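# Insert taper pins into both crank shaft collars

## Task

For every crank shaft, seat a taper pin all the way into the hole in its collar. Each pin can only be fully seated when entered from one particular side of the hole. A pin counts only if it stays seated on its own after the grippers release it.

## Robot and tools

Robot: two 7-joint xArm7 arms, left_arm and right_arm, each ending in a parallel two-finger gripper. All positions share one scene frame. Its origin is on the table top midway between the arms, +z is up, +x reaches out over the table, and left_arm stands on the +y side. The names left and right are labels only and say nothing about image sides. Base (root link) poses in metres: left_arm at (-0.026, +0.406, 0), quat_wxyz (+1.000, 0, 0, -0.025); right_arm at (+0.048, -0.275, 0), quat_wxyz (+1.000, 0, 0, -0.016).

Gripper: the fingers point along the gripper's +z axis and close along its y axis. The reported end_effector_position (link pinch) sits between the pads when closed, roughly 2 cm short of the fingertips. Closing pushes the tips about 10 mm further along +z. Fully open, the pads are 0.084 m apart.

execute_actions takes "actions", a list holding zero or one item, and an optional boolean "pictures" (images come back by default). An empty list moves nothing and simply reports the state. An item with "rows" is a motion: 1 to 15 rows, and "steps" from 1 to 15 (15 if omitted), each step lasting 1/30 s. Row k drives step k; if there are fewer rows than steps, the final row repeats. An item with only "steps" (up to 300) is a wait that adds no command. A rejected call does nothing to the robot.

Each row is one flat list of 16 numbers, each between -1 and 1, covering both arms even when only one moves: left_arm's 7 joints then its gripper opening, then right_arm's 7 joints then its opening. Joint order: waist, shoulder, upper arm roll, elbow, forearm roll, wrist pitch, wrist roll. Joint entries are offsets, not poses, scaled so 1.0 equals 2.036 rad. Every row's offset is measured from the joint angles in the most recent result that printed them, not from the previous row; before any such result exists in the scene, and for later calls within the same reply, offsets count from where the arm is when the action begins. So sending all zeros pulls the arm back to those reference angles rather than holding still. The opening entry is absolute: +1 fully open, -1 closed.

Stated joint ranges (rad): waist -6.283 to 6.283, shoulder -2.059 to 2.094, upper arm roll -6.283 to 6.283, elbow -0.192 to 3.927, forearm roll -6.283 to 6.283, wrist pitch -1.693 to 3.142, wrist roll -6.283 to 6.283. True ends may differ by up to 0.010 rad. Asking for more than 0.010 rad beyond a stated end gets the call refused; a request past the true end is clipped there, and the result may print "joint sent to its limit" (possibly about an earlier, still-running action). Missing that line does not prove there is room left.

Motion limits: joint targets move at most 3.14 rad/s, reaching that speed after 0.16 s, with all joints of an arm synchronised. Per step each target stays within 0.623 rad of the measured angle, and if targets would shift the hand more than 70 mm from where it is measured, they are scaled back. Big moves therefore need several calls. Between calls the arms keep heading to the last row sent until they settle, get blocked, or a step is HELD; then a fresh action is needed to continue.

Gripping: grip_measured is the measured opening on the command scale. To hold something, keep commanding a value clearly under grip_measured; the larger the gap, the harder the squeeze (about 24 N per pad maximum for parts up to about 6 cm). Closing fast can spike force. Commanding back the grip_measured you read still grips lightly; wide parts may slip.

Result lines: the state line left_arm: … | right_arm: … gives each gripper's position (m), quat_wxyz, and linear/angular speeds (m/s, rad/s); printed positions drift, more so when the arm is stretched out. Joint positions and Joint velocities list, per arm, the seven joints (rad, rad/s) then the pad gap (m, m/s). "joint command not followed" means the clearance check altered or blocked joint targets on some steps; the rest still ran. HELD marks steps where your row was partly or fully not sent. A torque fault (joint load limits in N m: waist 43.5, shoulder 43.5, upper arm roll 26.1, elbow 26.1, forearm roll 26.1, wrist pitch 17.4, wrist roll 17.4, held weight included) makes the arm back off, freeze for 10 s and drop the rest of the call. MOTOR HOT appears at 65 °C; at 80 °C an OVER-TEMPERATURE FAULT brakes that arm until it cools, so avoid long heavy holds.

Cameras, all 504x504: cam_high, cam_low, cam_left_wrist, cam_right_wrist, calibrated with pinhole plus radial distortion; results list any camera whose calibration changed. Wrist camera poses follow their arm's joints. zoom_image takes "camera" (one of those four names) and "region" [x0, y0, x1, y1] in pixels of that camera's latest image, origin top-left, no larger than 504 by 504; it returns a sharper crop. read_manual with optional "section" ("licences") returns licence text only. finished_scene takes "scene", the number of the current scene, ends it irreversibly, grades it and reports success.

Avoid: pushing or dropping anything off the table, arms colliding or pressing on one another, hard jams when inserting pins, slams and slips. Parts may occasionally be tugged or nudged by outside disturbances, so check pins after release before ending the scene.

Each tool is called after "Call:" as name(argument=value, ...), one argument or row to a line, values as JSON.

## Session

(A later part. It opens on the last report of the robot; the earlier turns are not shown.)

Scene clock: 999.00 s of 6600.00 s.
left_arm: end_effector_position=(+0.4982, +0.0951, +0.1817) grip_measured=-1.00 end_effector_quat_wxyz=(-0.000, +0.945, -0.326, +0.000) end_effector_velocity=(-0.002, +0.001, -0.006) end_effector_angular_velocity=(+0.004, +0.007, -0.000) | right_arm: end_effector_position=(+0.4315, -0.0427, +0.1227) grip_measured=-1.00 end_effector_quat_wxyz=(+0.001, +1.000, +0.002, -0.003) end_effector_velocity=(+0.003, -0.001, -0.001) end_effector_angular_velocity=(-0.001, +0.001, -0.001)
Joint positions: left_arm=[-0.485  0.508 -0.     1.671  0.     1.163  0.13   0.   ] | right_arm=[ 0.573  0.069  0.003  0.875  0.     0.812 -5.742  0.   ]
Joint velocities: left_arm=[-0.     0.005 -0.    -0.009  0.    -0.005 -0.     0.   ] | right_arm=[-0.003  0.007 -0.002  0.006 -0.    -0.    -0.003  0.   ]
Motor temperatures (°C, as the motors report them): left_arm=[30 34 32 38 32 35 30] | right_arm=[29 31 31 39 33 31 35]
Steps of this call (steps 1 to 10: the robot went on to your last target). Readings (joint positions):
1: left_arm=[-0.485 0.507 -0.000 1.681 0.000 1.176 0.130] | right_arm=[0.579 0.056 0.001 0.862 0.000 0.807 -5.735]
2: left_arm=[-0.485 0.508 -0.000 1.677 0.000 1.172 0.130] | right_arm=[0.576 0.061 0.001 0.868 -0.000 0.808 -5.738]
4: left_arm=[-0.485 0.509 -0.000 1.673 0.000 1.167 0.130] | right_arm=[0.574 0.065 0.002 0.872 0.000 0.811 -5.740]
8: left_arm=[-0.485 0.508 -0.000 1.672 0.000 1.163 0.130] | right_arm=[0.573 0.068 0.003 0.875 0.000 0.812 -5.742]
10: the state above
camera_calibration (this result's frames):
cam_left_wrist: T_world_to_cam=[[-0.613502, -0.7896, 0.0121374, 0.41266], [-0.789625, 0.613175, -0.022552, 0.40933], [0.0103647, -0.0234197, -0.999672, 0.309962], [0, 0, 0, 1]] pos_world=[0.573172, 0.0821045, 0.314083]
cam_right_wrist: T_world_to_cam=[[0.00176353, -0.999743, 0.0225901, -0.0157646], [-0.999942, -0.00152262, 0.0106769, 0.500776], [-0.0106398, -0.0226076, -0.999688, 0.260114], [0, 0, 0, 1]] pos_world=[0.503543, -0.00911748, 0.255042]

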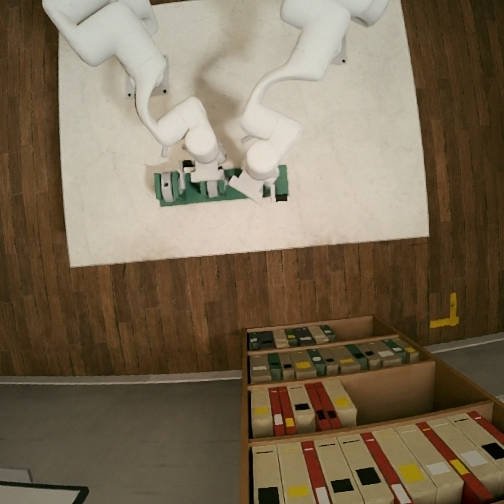

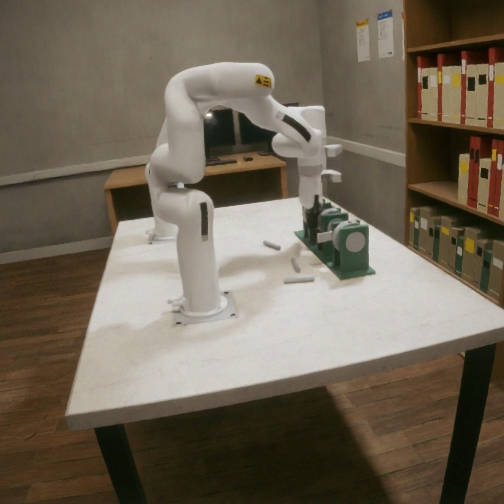

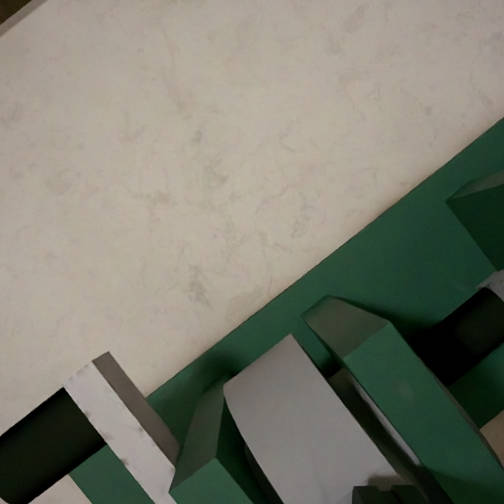

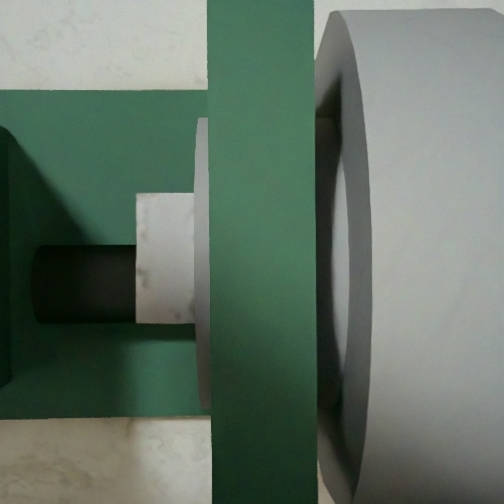

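Call:
execute_actions(
  actions=[
    {"rows":[[0,0.0005,0,-0.001,0,-0.002,0,-1,0.006,-0.012,0,-0.015,0,-0.003,0.006,-1],[0,0.001,0,-0.002,0,-0.003,0,-1,0.013,-0.025,0,-0.03,0,-0.006,0.013,-1],[0,0.0013,0,-0.003,0,-0.0045,0,-1,0.02,-0.04,0,-0.046,0,-0.009,0.02,-1],[0,0.0017,0,-0.004,0,-0.006,0,-1,0.027,-0.053,0,-0.062,0,-0.012,0.027,-1],[0,0.0022,0,-0.0054,0,-0.0076,0,-1,0.0333,-0.0658,-0.0015,-0.0774,0,-0.0145,0.0334,-1]],"steps":15},
  ],
)

Scene clock: 1011.03 s of 6600.00 s.
left_arm: end_effector_position=(+0.4983, +0.0951, +0.1758) grip_measured=-1.00 end_effector_quat_wxyz=(+0.000, +0.945, -0.326, +0.001) end_effector_velocity=(-0.000, +0.000, -0.002) end_effector_angular_velocity=(+0.001, +0.002, +0.000) | right_arm: end_effector_position=(+0.3832, -0.0427, +0.1239) grip_measured=-1.00 end_effector_quat_wxyz=(-0.001, +1.000, -0.001, +0.001) end_effector_velocity=(-0.014, +0.001, -0.004) end_effector_angular_velocity=(-0.007, +0.013, +0.005)
Joint positions: left_arm=[-0.485  0.512 -0.     1.661  0.     1.148  0.13   0.   ] | right_arm=[ 0.639 -0.063 -0.002  0.722  0.     0.782 -5.675  0.   ]
Joint velocities: left_arm=[-0.     0.001  0.    -0.002 -0.    -0.001 -0.     0.   ] | right_arm=[ 0.014 -0.016  0.006 -0.029  0.002  0.002  0.013  0.   ]
Motor temperatures (°C, as the motors report them): left_arm=[30 34 32 38 32 35 30] | right_arm=[29 31 31 42 33 32 35]
Steps of this call (steps 1 to 30: the robot went on to your last target; steps 31 to 90: nothing new was sent; then 8.53 s passed at rest; steps 91 to 105: all 15 steps of this action). Readings (joint positions):
91: left_arm=[-0.485 0.508 -0.000 1.670 0.000 1.162 0.130] | right_arm=[0.572 0.069 0.001 0.878 0.000 0.813 -5.742]
92: left_arm=[-0.485 0.508 -0.000 1.670 0.000 1.161 0.130] | right_arm=[0.574 0.066 0.001 0.873 -0.000 0.810 -5.740]
94: left_arm=[-0.485 0.509 -0.000 1.668 0.000 1.157 0.130] | right_arm=[0.585 0.037 -0.006 0.847 -0.002 0.798 -5.726]
98: left_arm=[-0.485 0.512 -0.000 1.662 0.000 1.150 0.130] | right_arm=[0.625 -0.042 -0.003 0.756 -0.001 0.784 -5.688]
105: the state above
camera_calibration (this result's frames):
cam_left_wrist: T_world_to_cam=[[-0.613513, -0.789592, 0.0120932, 0.412749], [-0.789612, 0.613177, -0.0229422, 0.409327], [0.0106997, -0.0236242, -0.999664, 0.303933], [0, 0, 0, 1]] pos_world=[0.573184, 0.082093, 0.30823]
cam_right_wrist: T_world_to_cam=[[-0.00361904, -0.999825, 0.0183759, -0.0131365], [-0.999987, 0.00368222, 0.00340509, 0.453602], [-0.00347216, -0.0183634, -0.999825, 0.258277], [0, 0, 0, 1]] pos_world=[0.454445, -0.0100617, 0.256929]

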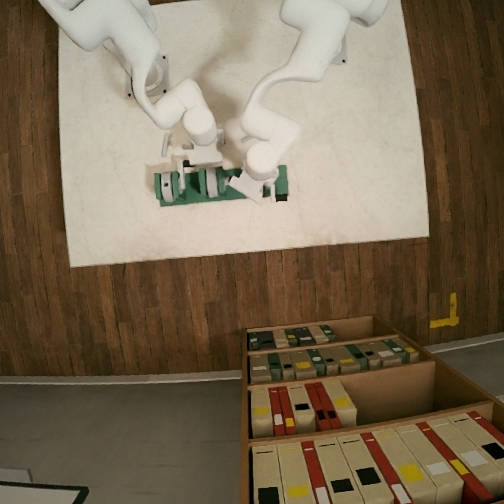

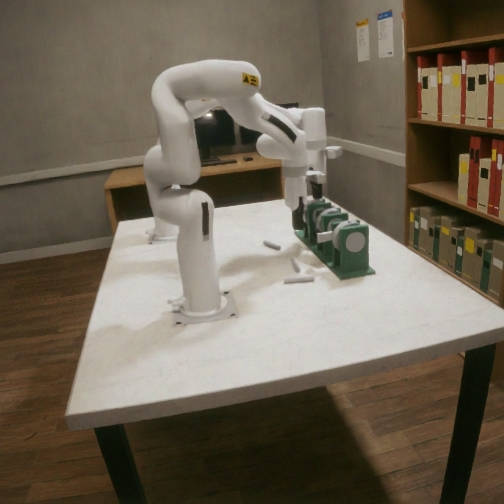

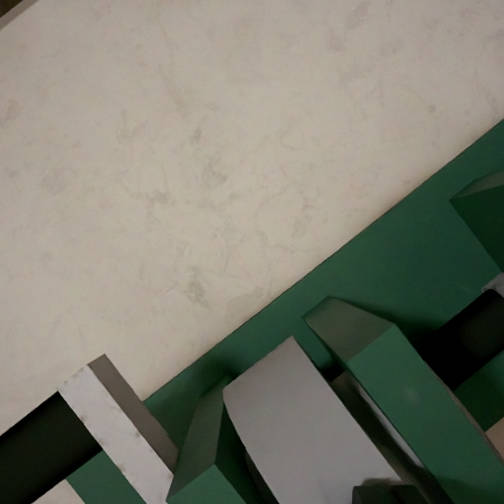

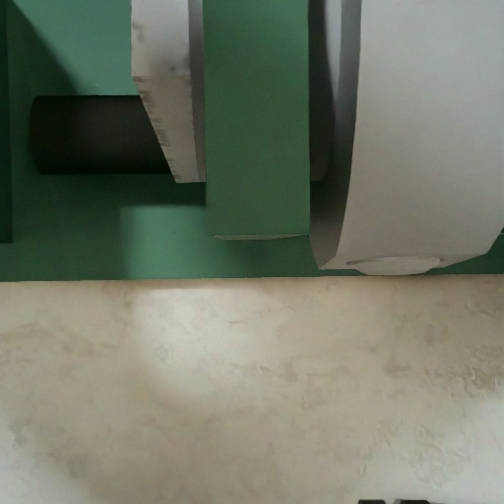

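Call:
execute_actions(
  actions=[
    {"rows":[[0,0.0028,0,-0.0054,0,-0.0077,0,-1,-0.1044,-0.0575,0.001,0.0873,0,0.1462,0.6665,0.3]],"steps":15},
  ],
)

Scene clock: 1056.93 s of 6600.00 s.
left_arm: end_effector_position=(+0.5005, +0.0951, +0.1735) grip_measured=-1.00 end_effector_quat_wxyz=(+0.000, +0.945, -0.326, +0.005) end_effector_velocity=(-0.001, -0.000, -0.001) end_effector_angular_velocity=(-0.001, -0.000, -0.001) | right_arm: end_effector_position=(+0.4280, -0.1078, +0.2111) grip_measured=+0.29 end_effector_quat_wxyz=(-0.001, +0.838, -0.545, +0.001) end_effector_velocity=(+0.020, -0.073, +0.084) end_effector_angular_velocity=(-0.006, +0.028, -3.074)
Joint positions: left_arm=[-0.484  0.513  0.001  1.654  0.001  1.131  0.13   0.   ] | right_arm=[ 0.447 -0.17  -0.001  0.883  0.     1.05  -4.715  0.056]
Joint velocities: left_arm=[-0.    -0.005 -0.001 -0.01  -0.    -0.006 -0.     0.   ] | right_arm=[-0.195 -0.1    0.016  0.156  0.     0.284  2.894 -0.   ]
Motor temperatures (°C, as the motors report them): left_arm=[30 34 32 37 32 35 30] | right_arm=[29 31 31 39 33 31 35]
Steps of this call (steps 1 to 15: the robot went on to your last target; steps 16 to 90: nothing new was sent; then 42.40 s passed at rest; steps 91 to 105: all 15 steps of this action). Readings (joint positions):
91: left_arm=[-0.485 0.512 -0.000 1.660 0.000 1.147 0.130] | right_arm=[0.641 -0.065 -0.000 0.718 0.000 0.783 -5.673]
92: left_arm=[-0.485 0.512 0.000 1.659 0.001 1.143 0.130] | right_arm=[0.639 -0.066 0.000 0.719 0.000 0.786 -5.667]
94: left_arm=[-0.485 0.513 0.001 1.657 0.001 1.136 0.130] | right_arm=[0.623 -0.073 0.002 0.732 0.000 0.811 -5.616]
98: left_arm=[-0.484 0.513 0.001 1.655 0.001 1.132 0.130] | right_arm=[0.546 -0.116 -0.001 0.799 0.000 0.914 -5.368]
105: the state above
camera_calibration (this result's frames):
cam_left_wrist: T_world_to_cam=[[-0.612409, -0.790476, 0.0101512, 0.414025], [-0.790323, 0.611887, -0.0313562, 0.412898], [0.0185749, -0.0272255, -0.999457, 0.297964], [0, 0, 0, 1]] pos_world=[0.574341, 0.082742, 0.306547]
cam_right_wrist: T_world_to_cam=[[-0.914621, -0.403948, 0.0171469, 0.374793], [-0.403912, 0.91478, 0.00567997, 0.34092], [-0.0179801, -0.00173083, -0.999837, 0.352453], [0, 0, 0, 1]] pos_world=[0.486832, -0.15986, 0.344032]

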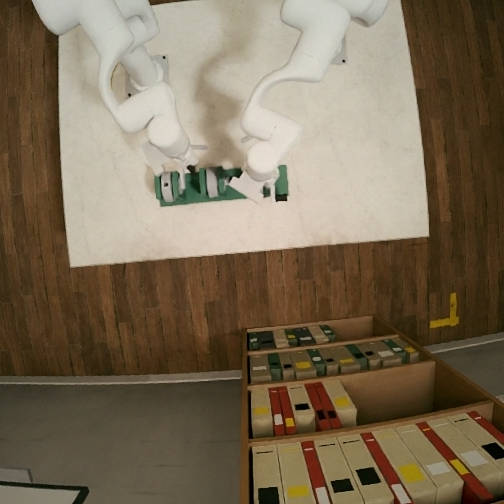

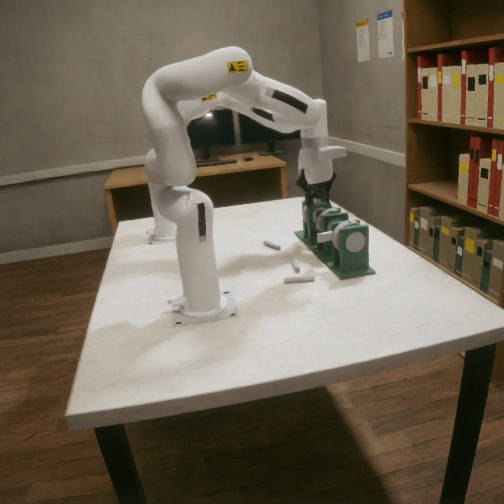

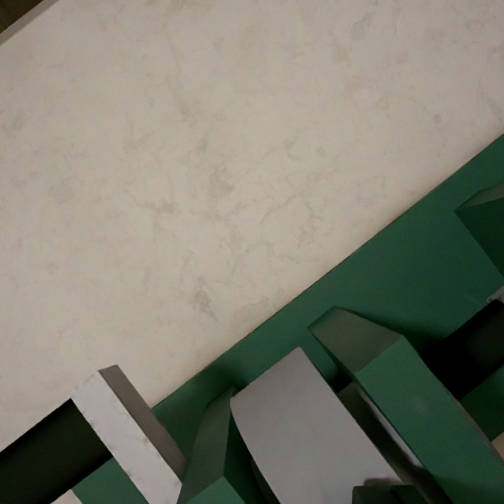

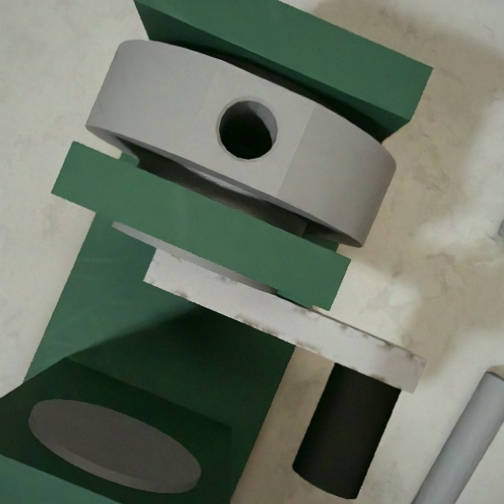

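Call:
execute_actions(
  actions=[
    {"rows":[[0,-0.002,0,0.01,0,0.012,0,-1,-0.0104,0.002,0,0.0005,0,0,0.1947,0.3],[0,-0.004,0,0.02,0,0.025,0,-1,-0.0107,0.009,0,-0.007,0,-0.0146,0.1944,0.3],[0,-0.006,0,0.03,0,0.037,0,-1,-0.011,0.016,0,-0.0147,0,-0.029,0.1941,0.3],[0,-0.008,0,0.04,0,0.05,0,-1,-0.0112,0.023,0,-0.0223,0,-0.044,0.1938,0.3],[0,-0.01,0,0.05,0,0.062,0,-1,-0.0115,0.03,0,-0.03,0,-0.0584,0.1935,0.3],[0,-0.012,0,0.06,0,0.075,0,-1,-0.0118,0.037,0,-0.0375,0,-0.073,0.1932,0.3],[0,-0.014,0,0.07,0,0.087,0,-1,-0.012,0.044,0,-0.045,0,-0.0876,0.193,0.3],[0,-0.0155,0,0.08,0,0.1,0,-1,-0.0123,0.051,0,-0.0527,0,-0.1022,0.1927,0.3],[0,-0.0166,0,0.0889,0,0.1105,0,-1,-0.0126,0.058,0,-0.0603,0,-0.1168,0.1925,0.3],[0,-0.0166,0,0.0889,0,0.1105,0,-1,-0.0128,0.065,0,-0.0679,0,-0.1314,0.1923,0.3]],"steps":15},
  ],
)

Scene clock: 1079.33 s of 6600.00 s.
left_arm: end_effector_position=(+0.4980, +0.0957, +0.2517) grip_measured=-1.00 end_effector_quat_wxyz=(-0.000, +0.945, -0.326, +0.001) end_effector_velocity=(-0.015, +0.010, -0.011) end_effector_angular_velocity=(+0.050, +0.083, +0.001) | right_arm: end_effector_position=(+0.4301, -0.1185, +0.1247) grip_measured=+0.29 end_effector_quat_wxyz=(+0.003, +0.707, -0.707, -0.001) end_effector_velocity=(+0.016, +0.005, -0.030) end_effector_angular_velocity=(+0.030, -0.072, -0.001)
Joint positions: left_arm=[-0.485  0.479  0.     1.829  0.     1.348  0.13   0.   ] | right_arm=[ 0.421 -0.043 -0.001  0.75   0.     0.799 -4.324  0.056]
Joint velocities: left_arm=[ 0.     0.027  0.     0.032  0.001  0.101 -0.     0.   ] | right_arm=[-0.002  0.059 -0.001 -0.052  0.001 -0.189 -0.002  0.   ]
Motor temperatures (°C, as the motors report them): left_arm=[30 34 33 35 32 35 30] | right_arm=[29 31 31 39 33 31 35]
Steps of this call (steps 1 to 30: the robot went on to your last target; steps 31 to 90: nothing new was sent; then 18.90 s passed at rest; steps 91 to 105: all 15 steps of this action). Readings (joint positions):
91: left_arm=[-0.485 0.512 -0.000 1.654 0.000 1.133 0.130] | right_arm=[0.426 -0.180 0.000 0.899 0.000 1.079 -4.318]
92: left_arm=[-0.485 0.512 -0.000 1.657 0.000 1.138 0.130] | right_arm=[0.426 -0.178 0.000 0.897 0.000 1.073 -4.319]
94: left_arm=[-0.487 0.514 -0.004 1.671 -0.001 1.168 0.130] | right_arm=[0.425 -0.165 -0.000 0.883 0.000 1.041 -4.319]
98: left_arm=[-0.489 0.502 -0.005 1.741 -0.001 1.253 0.130] | right_arm=[0.423 -0.114 -0.001 0.827 0.000 0.942 -4.321]
105: the state above
camera_calibration (this result's frames):
cam_left_wrist: T_world_to_cam=[[-0.612991, -0.790003, 0.0117226, 0.41206], [-0.790012, 0.612654, -0.0231498, 0.41078], [0.0111065, -0.0234516, -0.999663, 0.37961], [0, 0, 0, 1]] pos_world=[0.572895, 0.082765, 0.384161]
cam_right_wrist: T_world_to_cam=[[-0.99966, 0.00167703, 0.0260058, 0.457419], [0.00175833, 0.999994, 0.0031038, 0.18797], [-0.0260005, 0.00314847, -0.999657, 0.270129], [0, 0, 0, 1]] pos_world=[0.463956, -0.189587, 0.257558]

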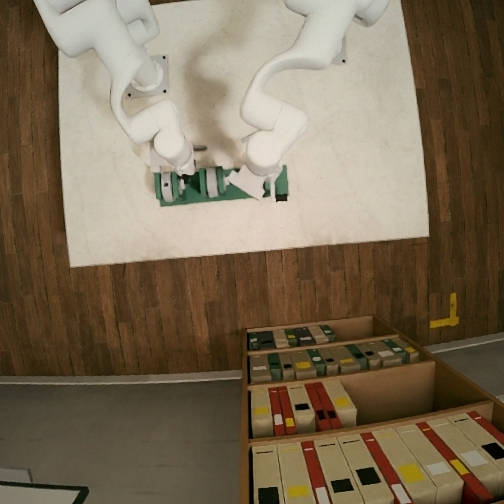

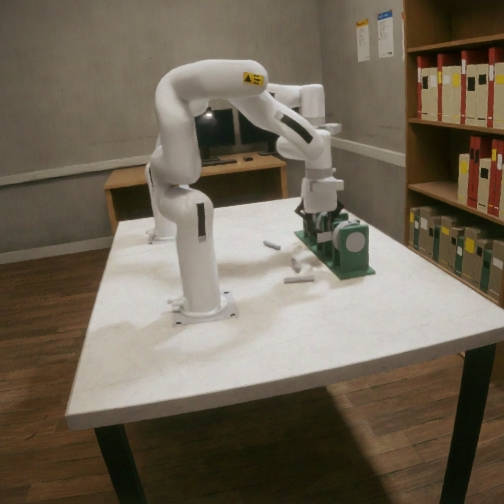

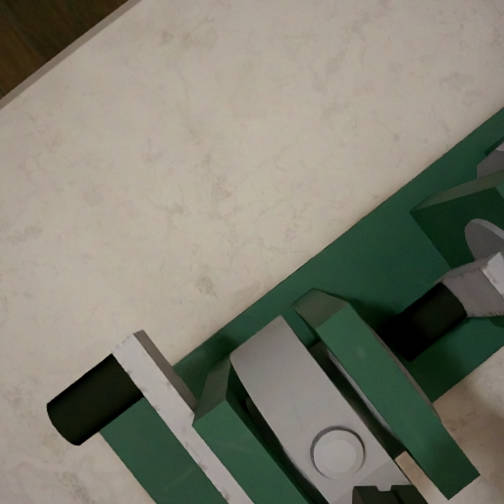

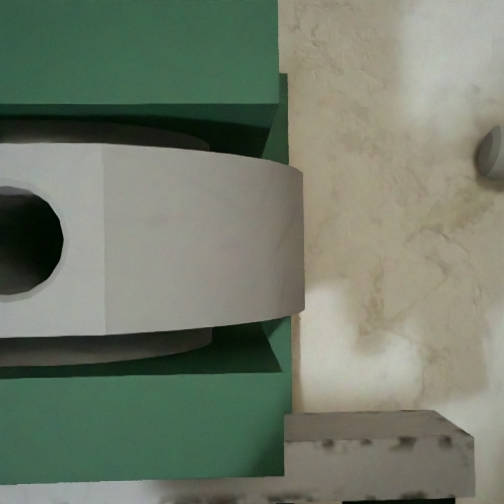

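Call:
execute_actions(
  actions=[
    {"rows":[[0.0696,-0.3552,0,-0.3735,0,-0.0173,0,-1,0,0.0026,0,-0.0026,0,-0.008,0,-1]],"steps":15},
  ],
)

Scene clock: 1084.70 s of 6600.00 s.
left_arm: end_effector_position=(+0.3931, +0.2166, +0.3049) grip_measured=-1.00 end_effector_quat_wxyz=(+0.000, +0.962, -0.274, +0.003) end_effector_velocity=(-0.322, +0.270, -0.000) end_effector_angular_velocity=(+0.014, +0.034, +0.247) | right_arm: end_effector_position=(+0.4289, -0.1180, +0.1202) grip_measured=-0.47 end_effector_quat_wxyz=(+0.003, +0.708, -0.707, -0.001) end_effector_velocity=(+0.001, -0.000, +0.001) end_effector_angular_velocity=(+0.001, -0.004, -0.003)
Joint positions: left_arm=[-0.376 -0.071  0.001  1.257  0.001  1.323  0.13   0.   ] | right_arm=[ 0.422 -0.037  0.     0.741  0.001  0.785 -4.324  0.023]
Joint velocities: left_arm=[ 0.25  -1.335 -0.003 -1.447 -0.001 -0.076 -0.001  0.   ] | right_arm=[-0.    -0.002 -0.001  0.001 -0.001 -0.003  0.002  0.   ]
Motor temperatures (°C, as the motors report them): left_arm=[30 34 33 36 32 35 30] | right_arm=[29 31 31 39 33 31 35]
Steps of this call (steps 1 to 30: the robot went on to your last target; steps 31 to 90: nothing new was sent; then 1.87 s passed at rest; steps 91 to 105: all 15 steps of this action). Readings (joint positions):
91: left_arm=[-0.484 0.479 0.001 1.834 0.001 1.356 0.130] | right_arm=[0.421 -0.038 -0.001 0.744 0.000 0.782 -4.324]
92: left_arm=[-0.483 0.474 0.000 1.828 0.001 1.355 0.130] | right_arm=[0.421 -0.038 -0.001 0.744 0.000 0.782 -4.324]
94: left_arm=[-0.474 0.430 -0.001 1.776 0.000 1.352 0.130] | right_arm=[0.421 -0.038 -0.001 0.744 0.000 0.783 -4.324]
98: left_arm=[-0.435 0.246 0.002 1.599 0.001 1.340 0.130] | right_arm=[0.422 -0.037 0.001 0.741 0.001 0.785 -4.324]
105: the state above
camera_calibration (this result's frames):
cam_left_wrist: T_world_to_cam=[[-0.522624, -0.852489, 0.0112957, 0.420769], [-0.852387, 0.522199, -0.0272881, 0.30037], [0.0173642, -0.0238897, -0.999564, 0.434408], [0, 0, 0, 1]] pos_world=[0.468392, 0.212226, 0.437662]
cam_right_wrist: T_world_to_cam=[[-0.999651, -0.0000146243, 0.0264172, 0.456074], [0.0000707353, 0.999995, 0.00323027, 0.18824], [-0.0264171, 0.00323101, -0.999646, 0.265705], [0, 0, 0, 1]] pos_world=[0.46292, -0.18909, 0.252955]

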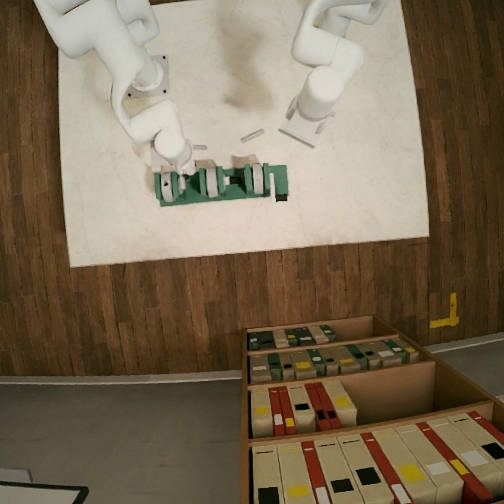

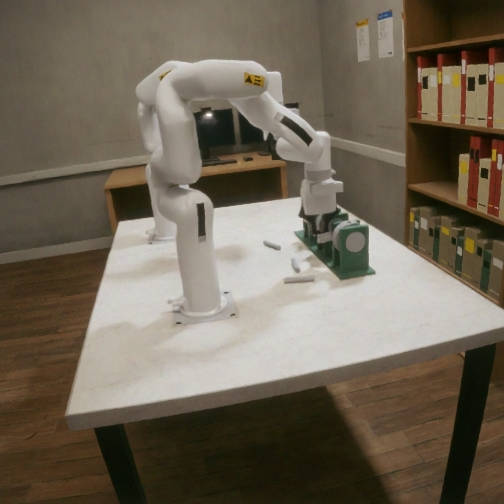

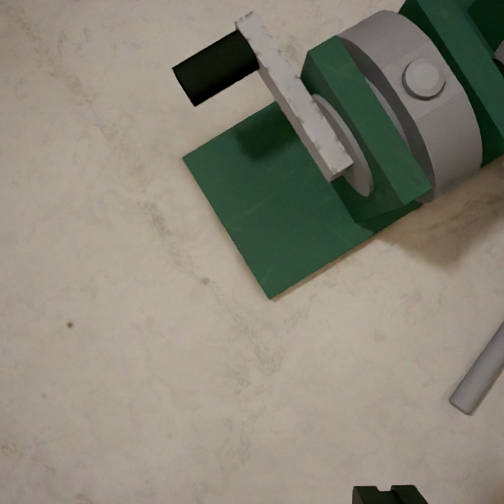

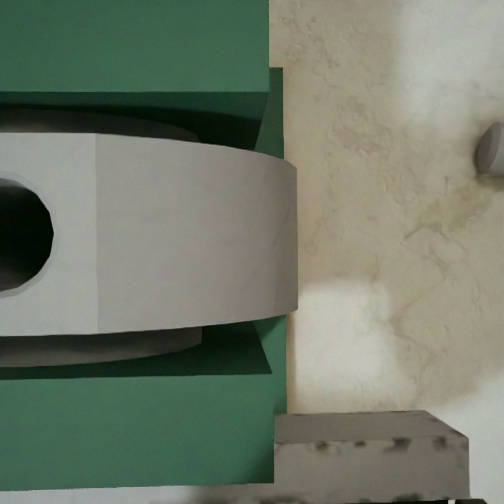

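Call:
execute_actions(
  actions=[
    {"rows":[[0,0,0,0,0,0,0,-1,0,-0.0025,0,0.0025,0,0.0045,0,-1],[0,0,0,0,0,0,0,-1,0,-0.005,0,0.005,0,0.009,0,-1],[0,0,0,0,0,0,0,-1,-0.0005,-0.0075,0,0.0078,0,0.0136,0,-1],[0,0,0,0,0,0,0,-1,-0.0008,-0.01,0,0.0105,0,0.018,-0.0003,-1],[0,0,0,0,0,0,0,-1,-0.001,-0.0125,0,0.013,0,0.0227,-0.0005,-1],[0,0,0,0,0,0,0,-1,-0.0013,-0.0148,0,0.0158,0,0.0272,-0.0006,-1],[0,0,0,0,0,0,0,-1,-0.0015,-0.0167,0,0.0185,0,0.0317,-0.0007,-1],[0,0,0,0,0,0,0,-1,-0.002,-0.0172,0,0.0225,0,0.036,-0.0013,-1],[0,0,0,0,0,0,0,-1,-0.0027,-0.0175,0,0.0265,0,0.04,-0.002,-1],[0,0,0,0,0,0,0,-1,-0.0033,-0.0175,0,0.0307,0,0.044,-0.0026,-1],[0,0,0,0,0,0,0,-1,-0.004,-0.0173,0,0.035,0,0.048,-0.0032,-1],[0,0,0,0,0,0,0,-1,-0.0046,-0.017,0,0.0393,0,0.052,-0.0038,-1],[0,0,0,0,0,0,0,-1,-0.0053,-0.0167,0,0.0436,0,0.0563,-0.0045,-1],[0,0,0,0,0,0,0,-1,-0.006,-0.0163,0,0.048,0,0.0604,-0.0052,-1],[0,0,0,0,0,0,0,-1,-0.0066,-0.0158,0,0.0522,0,0.0645,-0.0058,-1]],"steps":15},
  ],
  pictures=false,
)

Call:
execute_actions(
  actions=[
    {"steps":8},
  ],
)

Scene clock: 1106.80 s of 6600.00 s.
left_arm: end_effector_position=(+0.3926, +0.2172, +0.3053) grip_measured=-1.00 end_effector_quat_wxyz=(+0.000, +0.962, -0.273, +0.003) end_effector_velocity=(+0.004, -0.004, +0.001) end_effector_angular_velocity=(-0.001, -0.001, -0.002) | right_arm: end_effector_position=(+0.4437, -0.1182, +0.1584) grip_measured=-1.00 end_effector_quat_wxyz=(-0.003, +0.706, -0.708, +0.002) end_effector_velocity=(+0.023, +0.006, +0.060) end_effector_angular_velocity=(-0.018, +0.055, +0.023)
Joint positions: left_arm=[-0.375 -0.074  0.001  1.255  0.001  1.323  0.13   0.   ] | right_arm=[ 0.41  -0.071 -0.002  0.824 -0.     0.888 -4.332  0.   ]
Joint velocities: left_arm=[-0.004  0.017 -0.001  0.021 -0.     0.002 -0.002  0.   ] | right_arm=[-0.027  0.02   0.019  0.228  0.007  0.265 -0.035  0.   ]
Motor temperatures (°C, as the motors report them): left_arm=[30 33 33 37 32 35 30] | right_arm=[29 31 31 45 33 33 35]
Steps of this call (steps 1 to 30: the robot went on to your last target; steps 31 to 90: nothing new was sent; then 18.60 s passed at rest; steps 91 to 105: all 15 steps of this action). Readings (joint positions):
91: left_arm=[-0.343 -0.243 0.000 1.069 0.000 1.313 0.130] | right_arm=[0.421 -0.038 -0.001 0.744 0.000 0.788 -4.324]
92: left_arm=[-0.344 -0.239 0.001 1.074 0.000 1.313 0.130] | right_arm=[0.421 -0.038 -0.001 0.745 0.000 0.790 -4.324]
94: left_arm=[-0.352 -0.198 0.002 1.122 0.001 1.316 0.130] | right_arm=[0.421 -0.044 -0.000 0.750 0.000 0.801 -4.324]
98: left_arm=[-0.371 -0.094 -0.000 1.228 0.000 1.320 0.130] | right_arm=[0.416 -0.064 -0.006 0.778 -0.002 0.827 -4.325]
105: the state above

Scene clock: 1107.07 s of 6600.00 s.
left_arm: end_effector_position=(+0.3930, +0.2167, +0.3050) grip_measured=-1.00 end_effector_quat_wxyz=(+0.000, +0.962, -0.274, +0.003) end_effector_velocity=(+0.001, -0.000, -0.001) end_effector_angular_velocity=(+0.001, +0.001, -0.001) | right_arm: end_effector_position=(+0.4455, -0.1176, +0.1641) grip_measured=-1.00 end_effector_quat_wxyz=(-0.000, +0.707, -0.707, -0.000) end_effector_velocity=(-0.002, +0.001, +0.001) end_effector_angular_velocity=(-0.003, +0.011, +0.004)
Joint positions: left_arm=[-0.376 -0.071  0.001  1.257  0.001  1.323  0.13   0.   ] | right_arm=[ 0.408 -0.069  0.     0.846  0.     0.915 -4.335  0.   ]
Joint velocities: left_arm=[-0.     0.004 -0.     0.002  0.    -0.     0.     0.   ] | right_arm=[ 0.001  0.003  0.002  0.009  0.001  0.017 -0.002  0.   ]
Motor temperatures (°C, as the motors report them): left_arm=[30 33 33 37 32 35 30] | right_arm=[29 31 31 45 33 33 35]
Steps of this call (steps 1 to 8: the robot went on to your last target). Readings (joint positions):
1: left_arm=[-0.375 -0.073 0.001 1.256 0.001 1.323 0.130] | right_arm=[0.410 -0.070 -0.001 0.832 -0.000 0.896 -4.333]
2: left_arm=[-0.375 -0.073 0.001 1.256 0.001 1.323 0.130] | right_arm=[0.409 -0.070 -0.001 0.838 -0.000 0.902 -4.334]
4: left_arm=[-0.375 -0.072 0.001 1.257 0.001 1.323 0.130] | right_arm=[0.408 -0.070 -0.001 0.844 0.000 0.909 -4.335]
8: the state above
camera_calibration (this result's frames):
cam_left_wrist: T_world_to_cam=[[-0.522522, -0.852551, 0.011278, 0.420791], [-0.852447, 0.522094, -0.0274269, 0.300356], [0.0174947, -0.023945, -0.99956, 0.43446], [0, 0, 0, 1]] pos_world=[0.468309, 0.212335, 0.437761]
cam_right_wrist: T_world_to_cam=[[-0.999806, 0.00197063, 0.0195867, 0.472865], [0.00208831, 0.99998, 0.00599001, 0.186308], [-0.0195745, 0.00602975, -0.99979, 0.307376], [0, 0, 0, 1]] pos_world=[0.478401, -0.189089, 0.296934]

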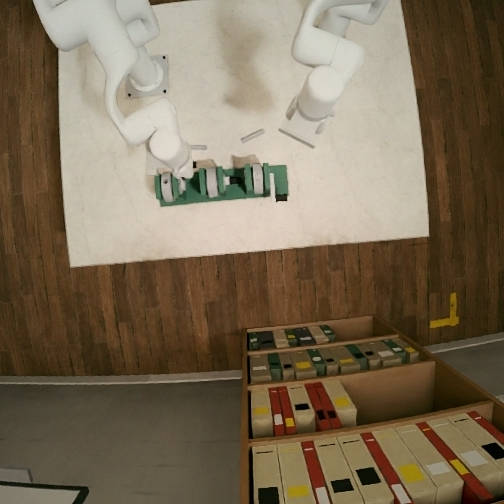

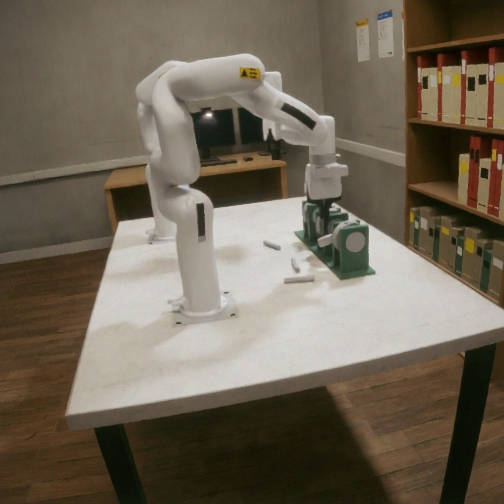

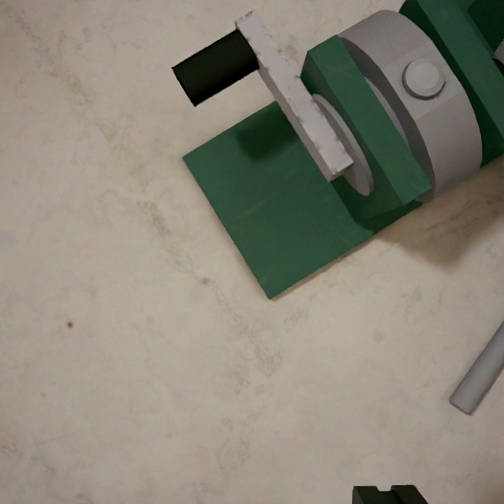

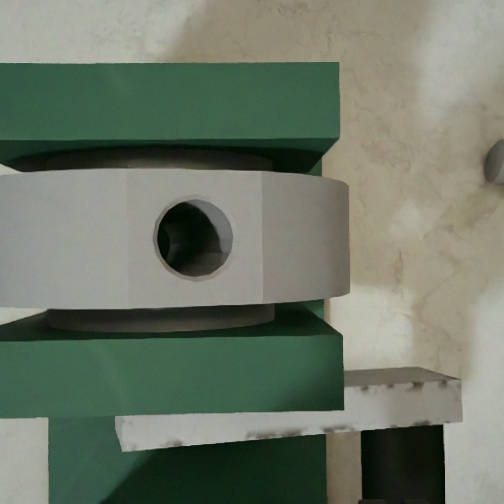

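Call:
execute_actions(
  actions=[
    {"rows":[[0,0,0,0,0,0,0,-1,0.002,0,0,-0.012,0,-0.012,0.002,-1],[0,0,0,0,0,0,0,-1,0.004,0,0,-0.025,0,-0.025,0.004,-1],[0,0,0,0,0,0,0,-1,0.0059,0.0005,0,-0.0371,0,-0.0376,0.0053,-1],[0,0,0,0,0,0,0,-1,0.0059,0.0005,0,-0.0371,0,-0.0376,0.0053,-1],[0,0,0,0,0,0,0,-1,0.0059,0.0005,0,-0.0371,0,-0.0376,0.0053,-1],[0,0,0,0,0,0,0,-1,0.0058,0.003,0,-0.0382,0,-0.0413,0.0052,-1],[0,0,0,0,0,0,0,-1,0.0057,0.006,0,-0.0394,0,-0.045,0.0051,-1],[0,0,0,0,0,0,0,-1,0.0056,0.0085,0,-0.0405,0,-0.049,0.005,-1],[0,0,0,0,0,0,0,-1,0.0056,0.011,0,-0.0416,0,-0.0526,0.0049,-1],[0,0,0,0,0,0,0,-1,0.0055,0.0136,0,-0.0428,0,-0.0564,0.0048,-1],[0,0,0,0,0,0,0,-1,0.0054,0.0162,0,-0.0439,0,-0.06,0.0047,-1],[0,0,0,0,0,0,0,-1,0.0053,0.0188,0,-0.045,0,-0.064,0.0046,-1],[0,0,0,0,0,0,0,-1,0.0052,0.0214,0,-0.0461,0,-0.0676,0.0045,-1],[0,0,0,0,0,0,0,-1,0.0052,0.024,0,-0.0473,0,-0.0714,0.0044,-1],[0,0,0,0,0,0,0,-1,0.0051,0.0267,0,-0.0484,0,-0.0751,0.0044,-1]],"steps":15},
  ],
  pictures=false,
)

Call:
execute_actions(
  actions=[
    {"steps":8},
  ],
)

Scene clock: 1150.87 s of 6600.00 s.
left_arm: end_effector_position=(+0.3930, +0.2167, +0.3050) grip_measured=-1.00 end_effector_quat_wxyz=(+0.000, +0.962, -0.274, +0.003) end_effector_velocity=(-0.000, +0.000, -0.001) end_effector_angular_velocity=(+0.001, +0.001, +0.000) | right_arm: end_effector_position=(+0.4343, -0.1172, +0.1229) grip_measured=-1.00 end_effector_quat_wxyz=(-0.000, +0.707, -0.707, +0.000) end_effector_velocity=(+0.003, -0.001, -0.075) end_effector_angular_velocity=(-0.001, +0.000, -0.001)
Joint positions: left_arm=[-0.376 -0.071  0.001  1.257  0.001  1.323  0.13   0.   ] | right_arm=[ 0.419 -0.03   0.     0.756  0.     0.785 -4.326  0.   ]
Joint velocities: left_arm=[-0.     0.001  0.    -0.     0.     0.001 -0.     0.   ] | right_arm=[-0.004  0.155 -0.001 -0.075 -0.001 -0.229 -0.004  0.   ]
Motor temperatures (°C, as the motors report them): left_arm=[30 33 32 38 32 35 30] | right_arm=[29 31 31 40 33 32 35]
Steps of this call (steps 1 to 30: the robot went on to your last target; steps 31 to 90: nothing new was sent; then 40.30 s passed at rest; steps 91 to 105: all 15 steps of this action). Readings (joint positions):
91: left_arm=[-0.376 -0.071 0.001 1.257 0.001 1.323 0.130] | right_arm=[0.408 -0.069 0.000 0.847 0.001 0.915 -4.335]
92: left_arm=[-0.376 -0.071 0.001 1.257 0.001 1.323 0.130] | right_arm=[0.409 -0.069 0.000 0.843 0.000 0.909 -4.334]
94: left_arm=[-0.376 -0.071 0.001 1.257 0.001 1.323 0.130] | right_arm=[0.413 -0.070 -0.000 0.817 0.000 0.881 -4.330]
98: left_arm=[-0.376 -0.071 0.001 1.257 0.001 1.323 0.130] | right_arm=[0.419 -0.062 0.001 0.775 0.000 0.841 -4.326]
105: the state above

Scene clock: 1151.13 s of 6600.00 s.
left_arm: end_effector_position=(+0.3930, +0.2167, +0.3050) grip_measured=-1.00 end_effector_quat_wxyz=(+0.000, +0.962, -0.274, +0.003) end_effector_velocity=(-0.000, -0.000, -0.000) end_effector_angular_velocity=(+0.000, +0.001, -0.001) | right_arm: end_effector_position=(+0.4347, -0.1173, +0.1158) grip_measured=-1.00 end_effector_quat_wxyz=(-0.001, +0.707, -0.707, +0.000) end_effector_velocity=(+0.002, -0.000, -0.002) end_effector_angular_velocity=(+0.002, -0.005, -0.001)
Joint positions: left_arm=[-0.376 -0.071  0.001  1.257  0.001  1.323  0.13   0.   ] | right_arm=[ 0.418 -0.016 -0.     0.749  0.     0.763 -4.326  0.   ]
Joint velocities: left_arm=[-0.     0.001 -0.     0.    -0.     0.001  0.001  0.   ] | right_arm=[-0.001  0.006 -0.001 -0.001  0.    -0.013 -0.002  0.   ]
Motor temperatures (°C, as the motors report them): left_arm=[30 33 32 38 32 35 30] | right_arm=[29 31 31 40 33 32 35]
Steps of this call (steps 1 to 8: the robot went on to your last target). Readings (joint positions):
1: left_arm=[-0.376 -0.071 0.001 1.257 0.001 1.323 0.130] | right_arm=[0.419 -0.025 0.000 0.753 0.000 0.778 -4.326]
2: left_arm=[-0.376 -0.071 0.001 1.257 0.001 1.323 0.130] | right_arm=[0.419 -0.021 0.000 0.751 0.000 0.773 -4.326]
4: left_arm=[-0.376 -0.071 0.001 1.257 0.001 1.323 0.130] | right_arm=[0.419 -0.017 0.000 0.749 0.000 0.767 -4.326]
8: the state above
camera_calibration (this result's frames):
cam_left_wrist: T_world_to_cam=[[-0.522522, -0.852551, 0.011278, 0.420791], [-0.852446, 0.522095, -0.0274262, 0.300356], [0.017494, -0.0239447, -0.99956, 0.43446], [0, 0, 0, 1]] pos_world=[0.468309, 0.212334, 0.437761]
cam_right_wrist: T_world_to_cam=[[-0.999822, 0.000847497, 0.0188629, 0.463015], [0.000964967, 0.99998, 0.00621936, 0.186829], [-0.0188573, 0.00623645, -0.999803, 0.258548], [0, 0, 0, 1]] pos_world=[0.467627, -0.18883, 0.248601]

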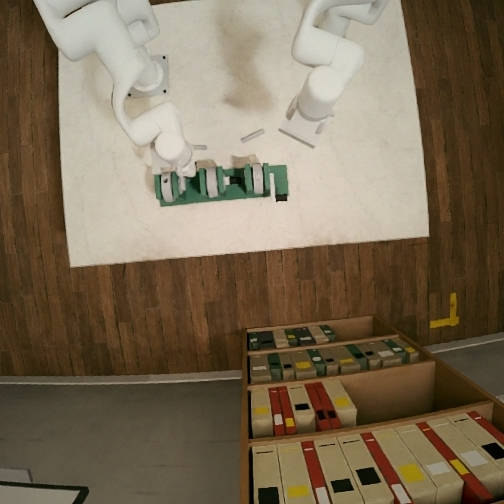

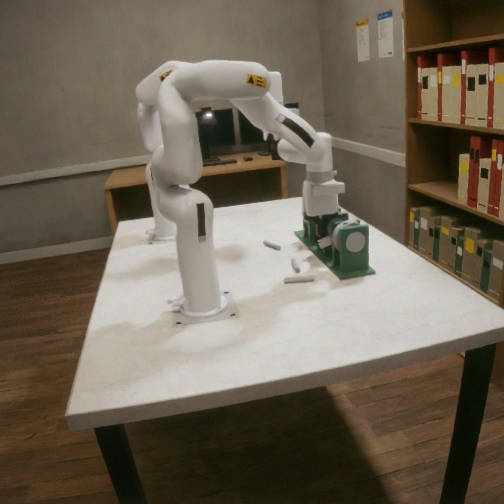

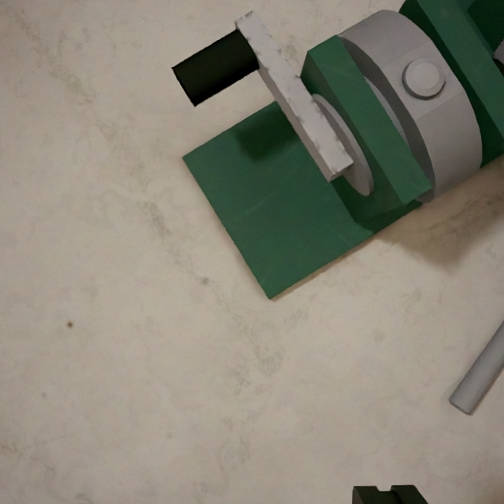

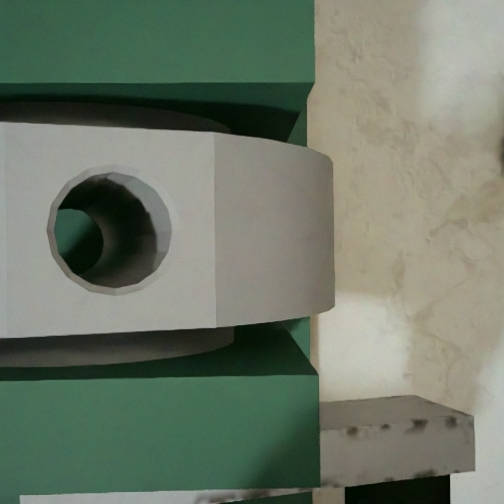

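Call:
execute_actions(
  actions=[
    {"rows":[[0,0,0,0,0,0,0,-1,0,0.002,0,0,0,-0.002,0,-1],[0,0,0,0,0,0,0,-1,0,0.004,0,0,0,-0.004,0,-1],[0,0,0,0,0,0,0,-1,0,0.006,0,-0.0005,0,-0.006,-0.0005,-1],[0,0,0,0,0,0,0,-1,-0.0005,0.008,0,-0.0005,0,-0.008,-0.0005,-1],[0,0,0,0,0,0,0,-1,-0.0006,0.01,0,-0.0008,0,-0.01,-0.0008,-1],[0,0,0,0,0,0,0,-1,-0.0008,0.012,0,-0.001,0,-0.012,-0.001,-1],[0,0,0,0,0,0,0,-1,-0.001,0.014,0,-0.0012,0,-0.014,-0.0012,-1],[0,0,0,0,0,0,0,-1,-0.0012,0.016,0,-0.0013,0,-0.0163,-0.0014,-1]],"steps":15},
  ],
)

Scene clock: 1157.37 s of 6600.00 s.
left_arm: end_effector_position=(+0.3930, +0.2167, +0.3050) grip_measured=-1.00 end_effector_quat_wxyz=(+0.000, +0.962, -0.274, +0.003) end_effector_velocity=(+0.000, -0.000, +0.001) end_effector_angular_velocity=(-0.001, -0.002, -0.001) | right_arm: end_effector_position=(+0.4368, -0.1174, +0.1039) grip_measured=-1.00 end_effector_quat_wxyz=(+0.000, +0.708, -0.707, -0.000) end_effector_velocity=(+0.003, +0.001, +0.000) end_effector_angular_velocity=(+0.003, -0.009, -0.001)
Joint positions: left_arm=[-0.376 -0.071  0.001  1.257  0.001  1.323  0.13   0.   ] | right_arm=[ 0.416  0.016  0.     0.746  0.     0.731 -4.329  0.   ]
Joint velocities: left_arm=[ 0.    -0.001  0.     0.001 -0.    -0.     0.001  0.   ] | right_arm=[-0.001  0.004 -0.     0.003 -0.001 -0.01   0.001  0.   ]
Motor temperatures (°C, as the motors report them): left_arm=[30 33 32 38 32 35 30] | right_arm=[29 31 31 40 33 32 35]
Steps of this call (steps 1 to 30: the robot went on to your last target; steps 31 to 90: nothing new was sent; then 2.73 s passed at rest; steps 91 to 105: all 15 steps of this action). Readings (joint positions):
91: left_arm=[-0.376 -0.071 0.001 1.257 0.001 1.323 0.130] | right_arm=[0.418 -0.014 0.000 0.748 0.000 0.762 -4.326]
92: left_arm=[-0.376 -0.071 0.001 1.257 0.001 1.323 0.130] | right_arm=[0.418 -0.013 0.000 0.748 0.000 0.761 -4.326]
94: left_arm=[-0.376 -0.071 0.001 1.257 0.001 1.323 0.130] | right_arm=[0.418 -0.009 -0.000 0.748 0.000 0.756 -4.327]
98: left_arm=[-0.376 -0.071 0.001 1.257 0.001 1.323 0.130] | right_arm=[0.417 0.005 0.000 0.747 0.000 0.742 -4.328]
105: the state above
camera_calibration (this result's frames):
cam_left_wrist: T_world_to_cam=[[-0.522522, -0.852551, 0.011278, 0.420791], [-0.852446, 0.522095, -0.0274262, 0.300356], [0.0174941, -0.0239447, -0.99956, 0.43446], [0, 0, 0, 1]] pos_world=[0.468309, 0.212334, 0.437761]
cam_right_wrist: T_world_to_cam=[[-0.999779, 0.000236645, 0.021025, 0.464999], [0.000349531, 0.999986, 0.00536562, 0.187359], [-0.0210235, 0.00537178, -0.999765, 0.247564], [0, 0, 0, 1]] pos_world=[0.470036, -0.188797, 0.236724]

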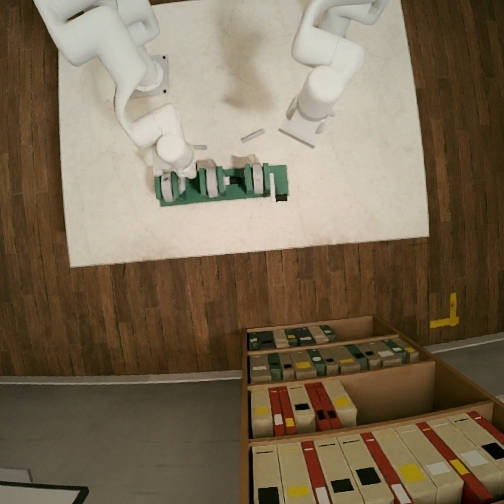

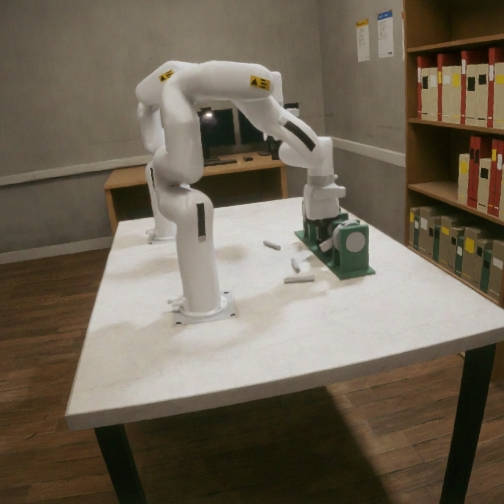

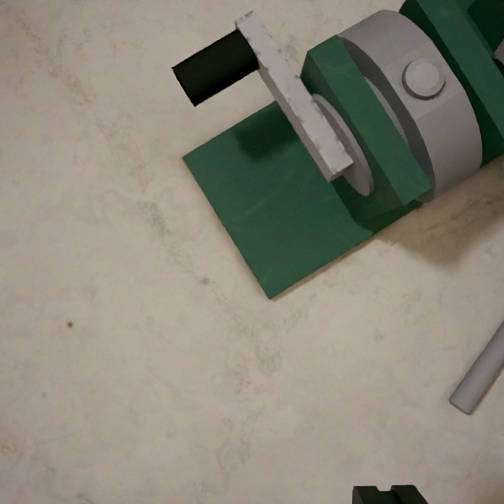

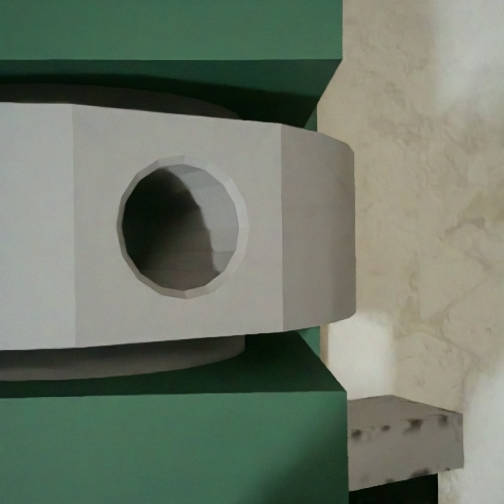

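Call:
execute_actions(
  actions=[
    {"rows":[[0,0,0,0,0,0,0,-1,0,0.002,0,0,0,-0.002,0,-1],[0,0,0,0,0,0,0,-1,0,0.0045,0,0.0006,0,-0.004,0,-1],[0,0,0,0,0,0,0,-1,-0.0005,0.0067,0,0.001,0,-0.006,-0.0004,-1],[0,0,0,0,0,0,0,-1,-0.0007,0.009,0,0.0013,0,-0.008,-0.0005,-1],[0,0,0,0,0,0,0,-1,-0.0009,0.011,0,0.0016,0,-0.01,-0.0007,-1],[0,0,0,0,0,0,0,-1,-0.001,0.0134,0,0.002,0,-0.012,-0.0008,-1],[0,0,0,0,0,0,0,-1,-0.0012,0.0156,0,0.0023,0,-0.014,-0.001,-1],[0,0,0,0,0,0,0,-1,-0.0014,0.0179,0,0.0026,0,-0.0158,-0.0011,-1]],"steps":15},
  ],
)

Scene clock: 1174.10 s of 6600.00 s.
left_arm: end_effector_position=(+0.3930, +0.2167, +0.3050) grip_measured=-1.00 end_effector_quat_wxyz=(+0.000, +0.962, -0.274, +0.003) end_effector_velocity=(+0.000, +0.000, +0.000) end_effector_angular_velocity=(+0.000, -0.000, -0.000) | right_arm: end_effector_position=(+0.4412, -0.1170, +0.0931) grip_measured=-1.00 end_effector_quat_wxyz=(-0.000, +0.707, -0.707, -0.000) end_effector_velocity=(+0.003, +0.002, -0.000) end_effector_angular_velocity=(+0.003, -0.008, +0.002)
Joint positions: left_arm=[-0.376 -0.071  0.001  1.257  0.001  1.323  0.13   0.   ] | right_arm=[ 0.413  0.052 -0.     0.751  0.     0.699 -4.331  0.   ]
Joint velocities: left_arm=[-0.    -0.    -0.     0.001  0.     0.001  0.     0.   ] | right_arm=[ 0.001  0.006  0.002  0.005  0.    -0.009  0.     0.   ]
Motor temperatures (°C, as the motors report them): left_arm=[30 33 32 38 32 35 30] | right_arm=[29 31 31 39 33 31 35]
Steps of this call (steps 1 to 15: the robot went on to your last target; steps 16 to 90: nothing new was sent; then 13.23 s passed at rest; steps 91 to 105: all 15 steps of this action). Readings (joint positions):
91: left_arm=[-0.376 -0.071 0.001 1.257 0.001 1.323 0.130] | right_arm=[0.416 0.017 -0.000 0.746 0.000 0.730 -4.329]
92: left_arm=[-0.376 -0.071 0.001 1.257 0.001 1.323 0.130] | right_arm=[0.416 0.018 -0.000 0.746 0.000 0.728 -4.329]
94: left_arm=[-0.376 -0.071 0.001 1.257 0.001 1.323 0.130] | right_arm=[0.416 0.023 -0.000 0.747 0.000 0.724 -4.329]
98: left_arm=[-0.376 -0.071 0.001 1.257 0.001 1.323 0.130] | right_arm=[0.414 0.040 -0.000 0.749 0.000 0.710 -4.330]
105: the state above
camera_calibration (this result's frames):
cam_left_wrist: T_world_to_cam=[[-0.522522, -0.852551, 0.0112781, 0.420791], [-0.852447, 0.522095, -0.0274262, 0.300356], [0.017494, -0.0239447, -0.99956, 0.43446], [0, 0, 0, 1]] pos_world=[0.468309, 0.212334, 0.43776]
cam_right_wrist: T_world_to_cam=[[-0.999796, 0.000945723, 0.0201735, 0.469799], [0.00106062, 0.999983, 0.00568544, 0.186619], [-0.0201678, 0.00570568, -0.99978, 0.236553], [0, 0, 0, 1]] pos_world=[0.474276, -0.18841, 0.225962]

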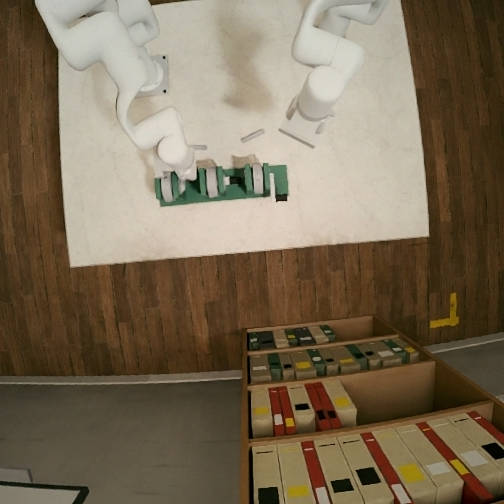

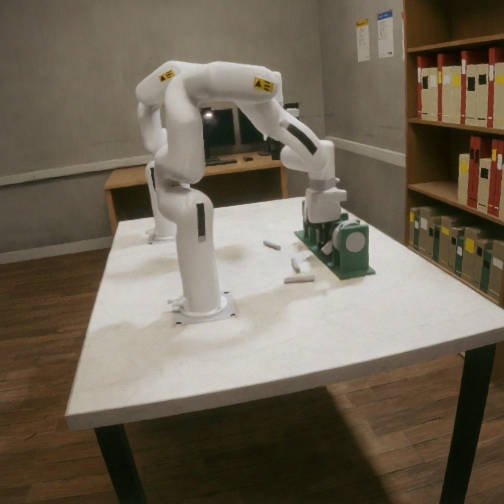

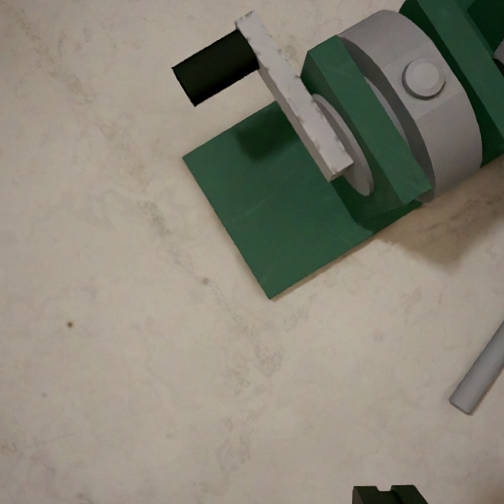

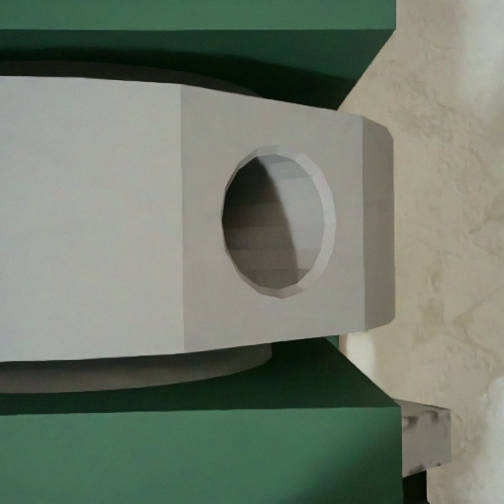

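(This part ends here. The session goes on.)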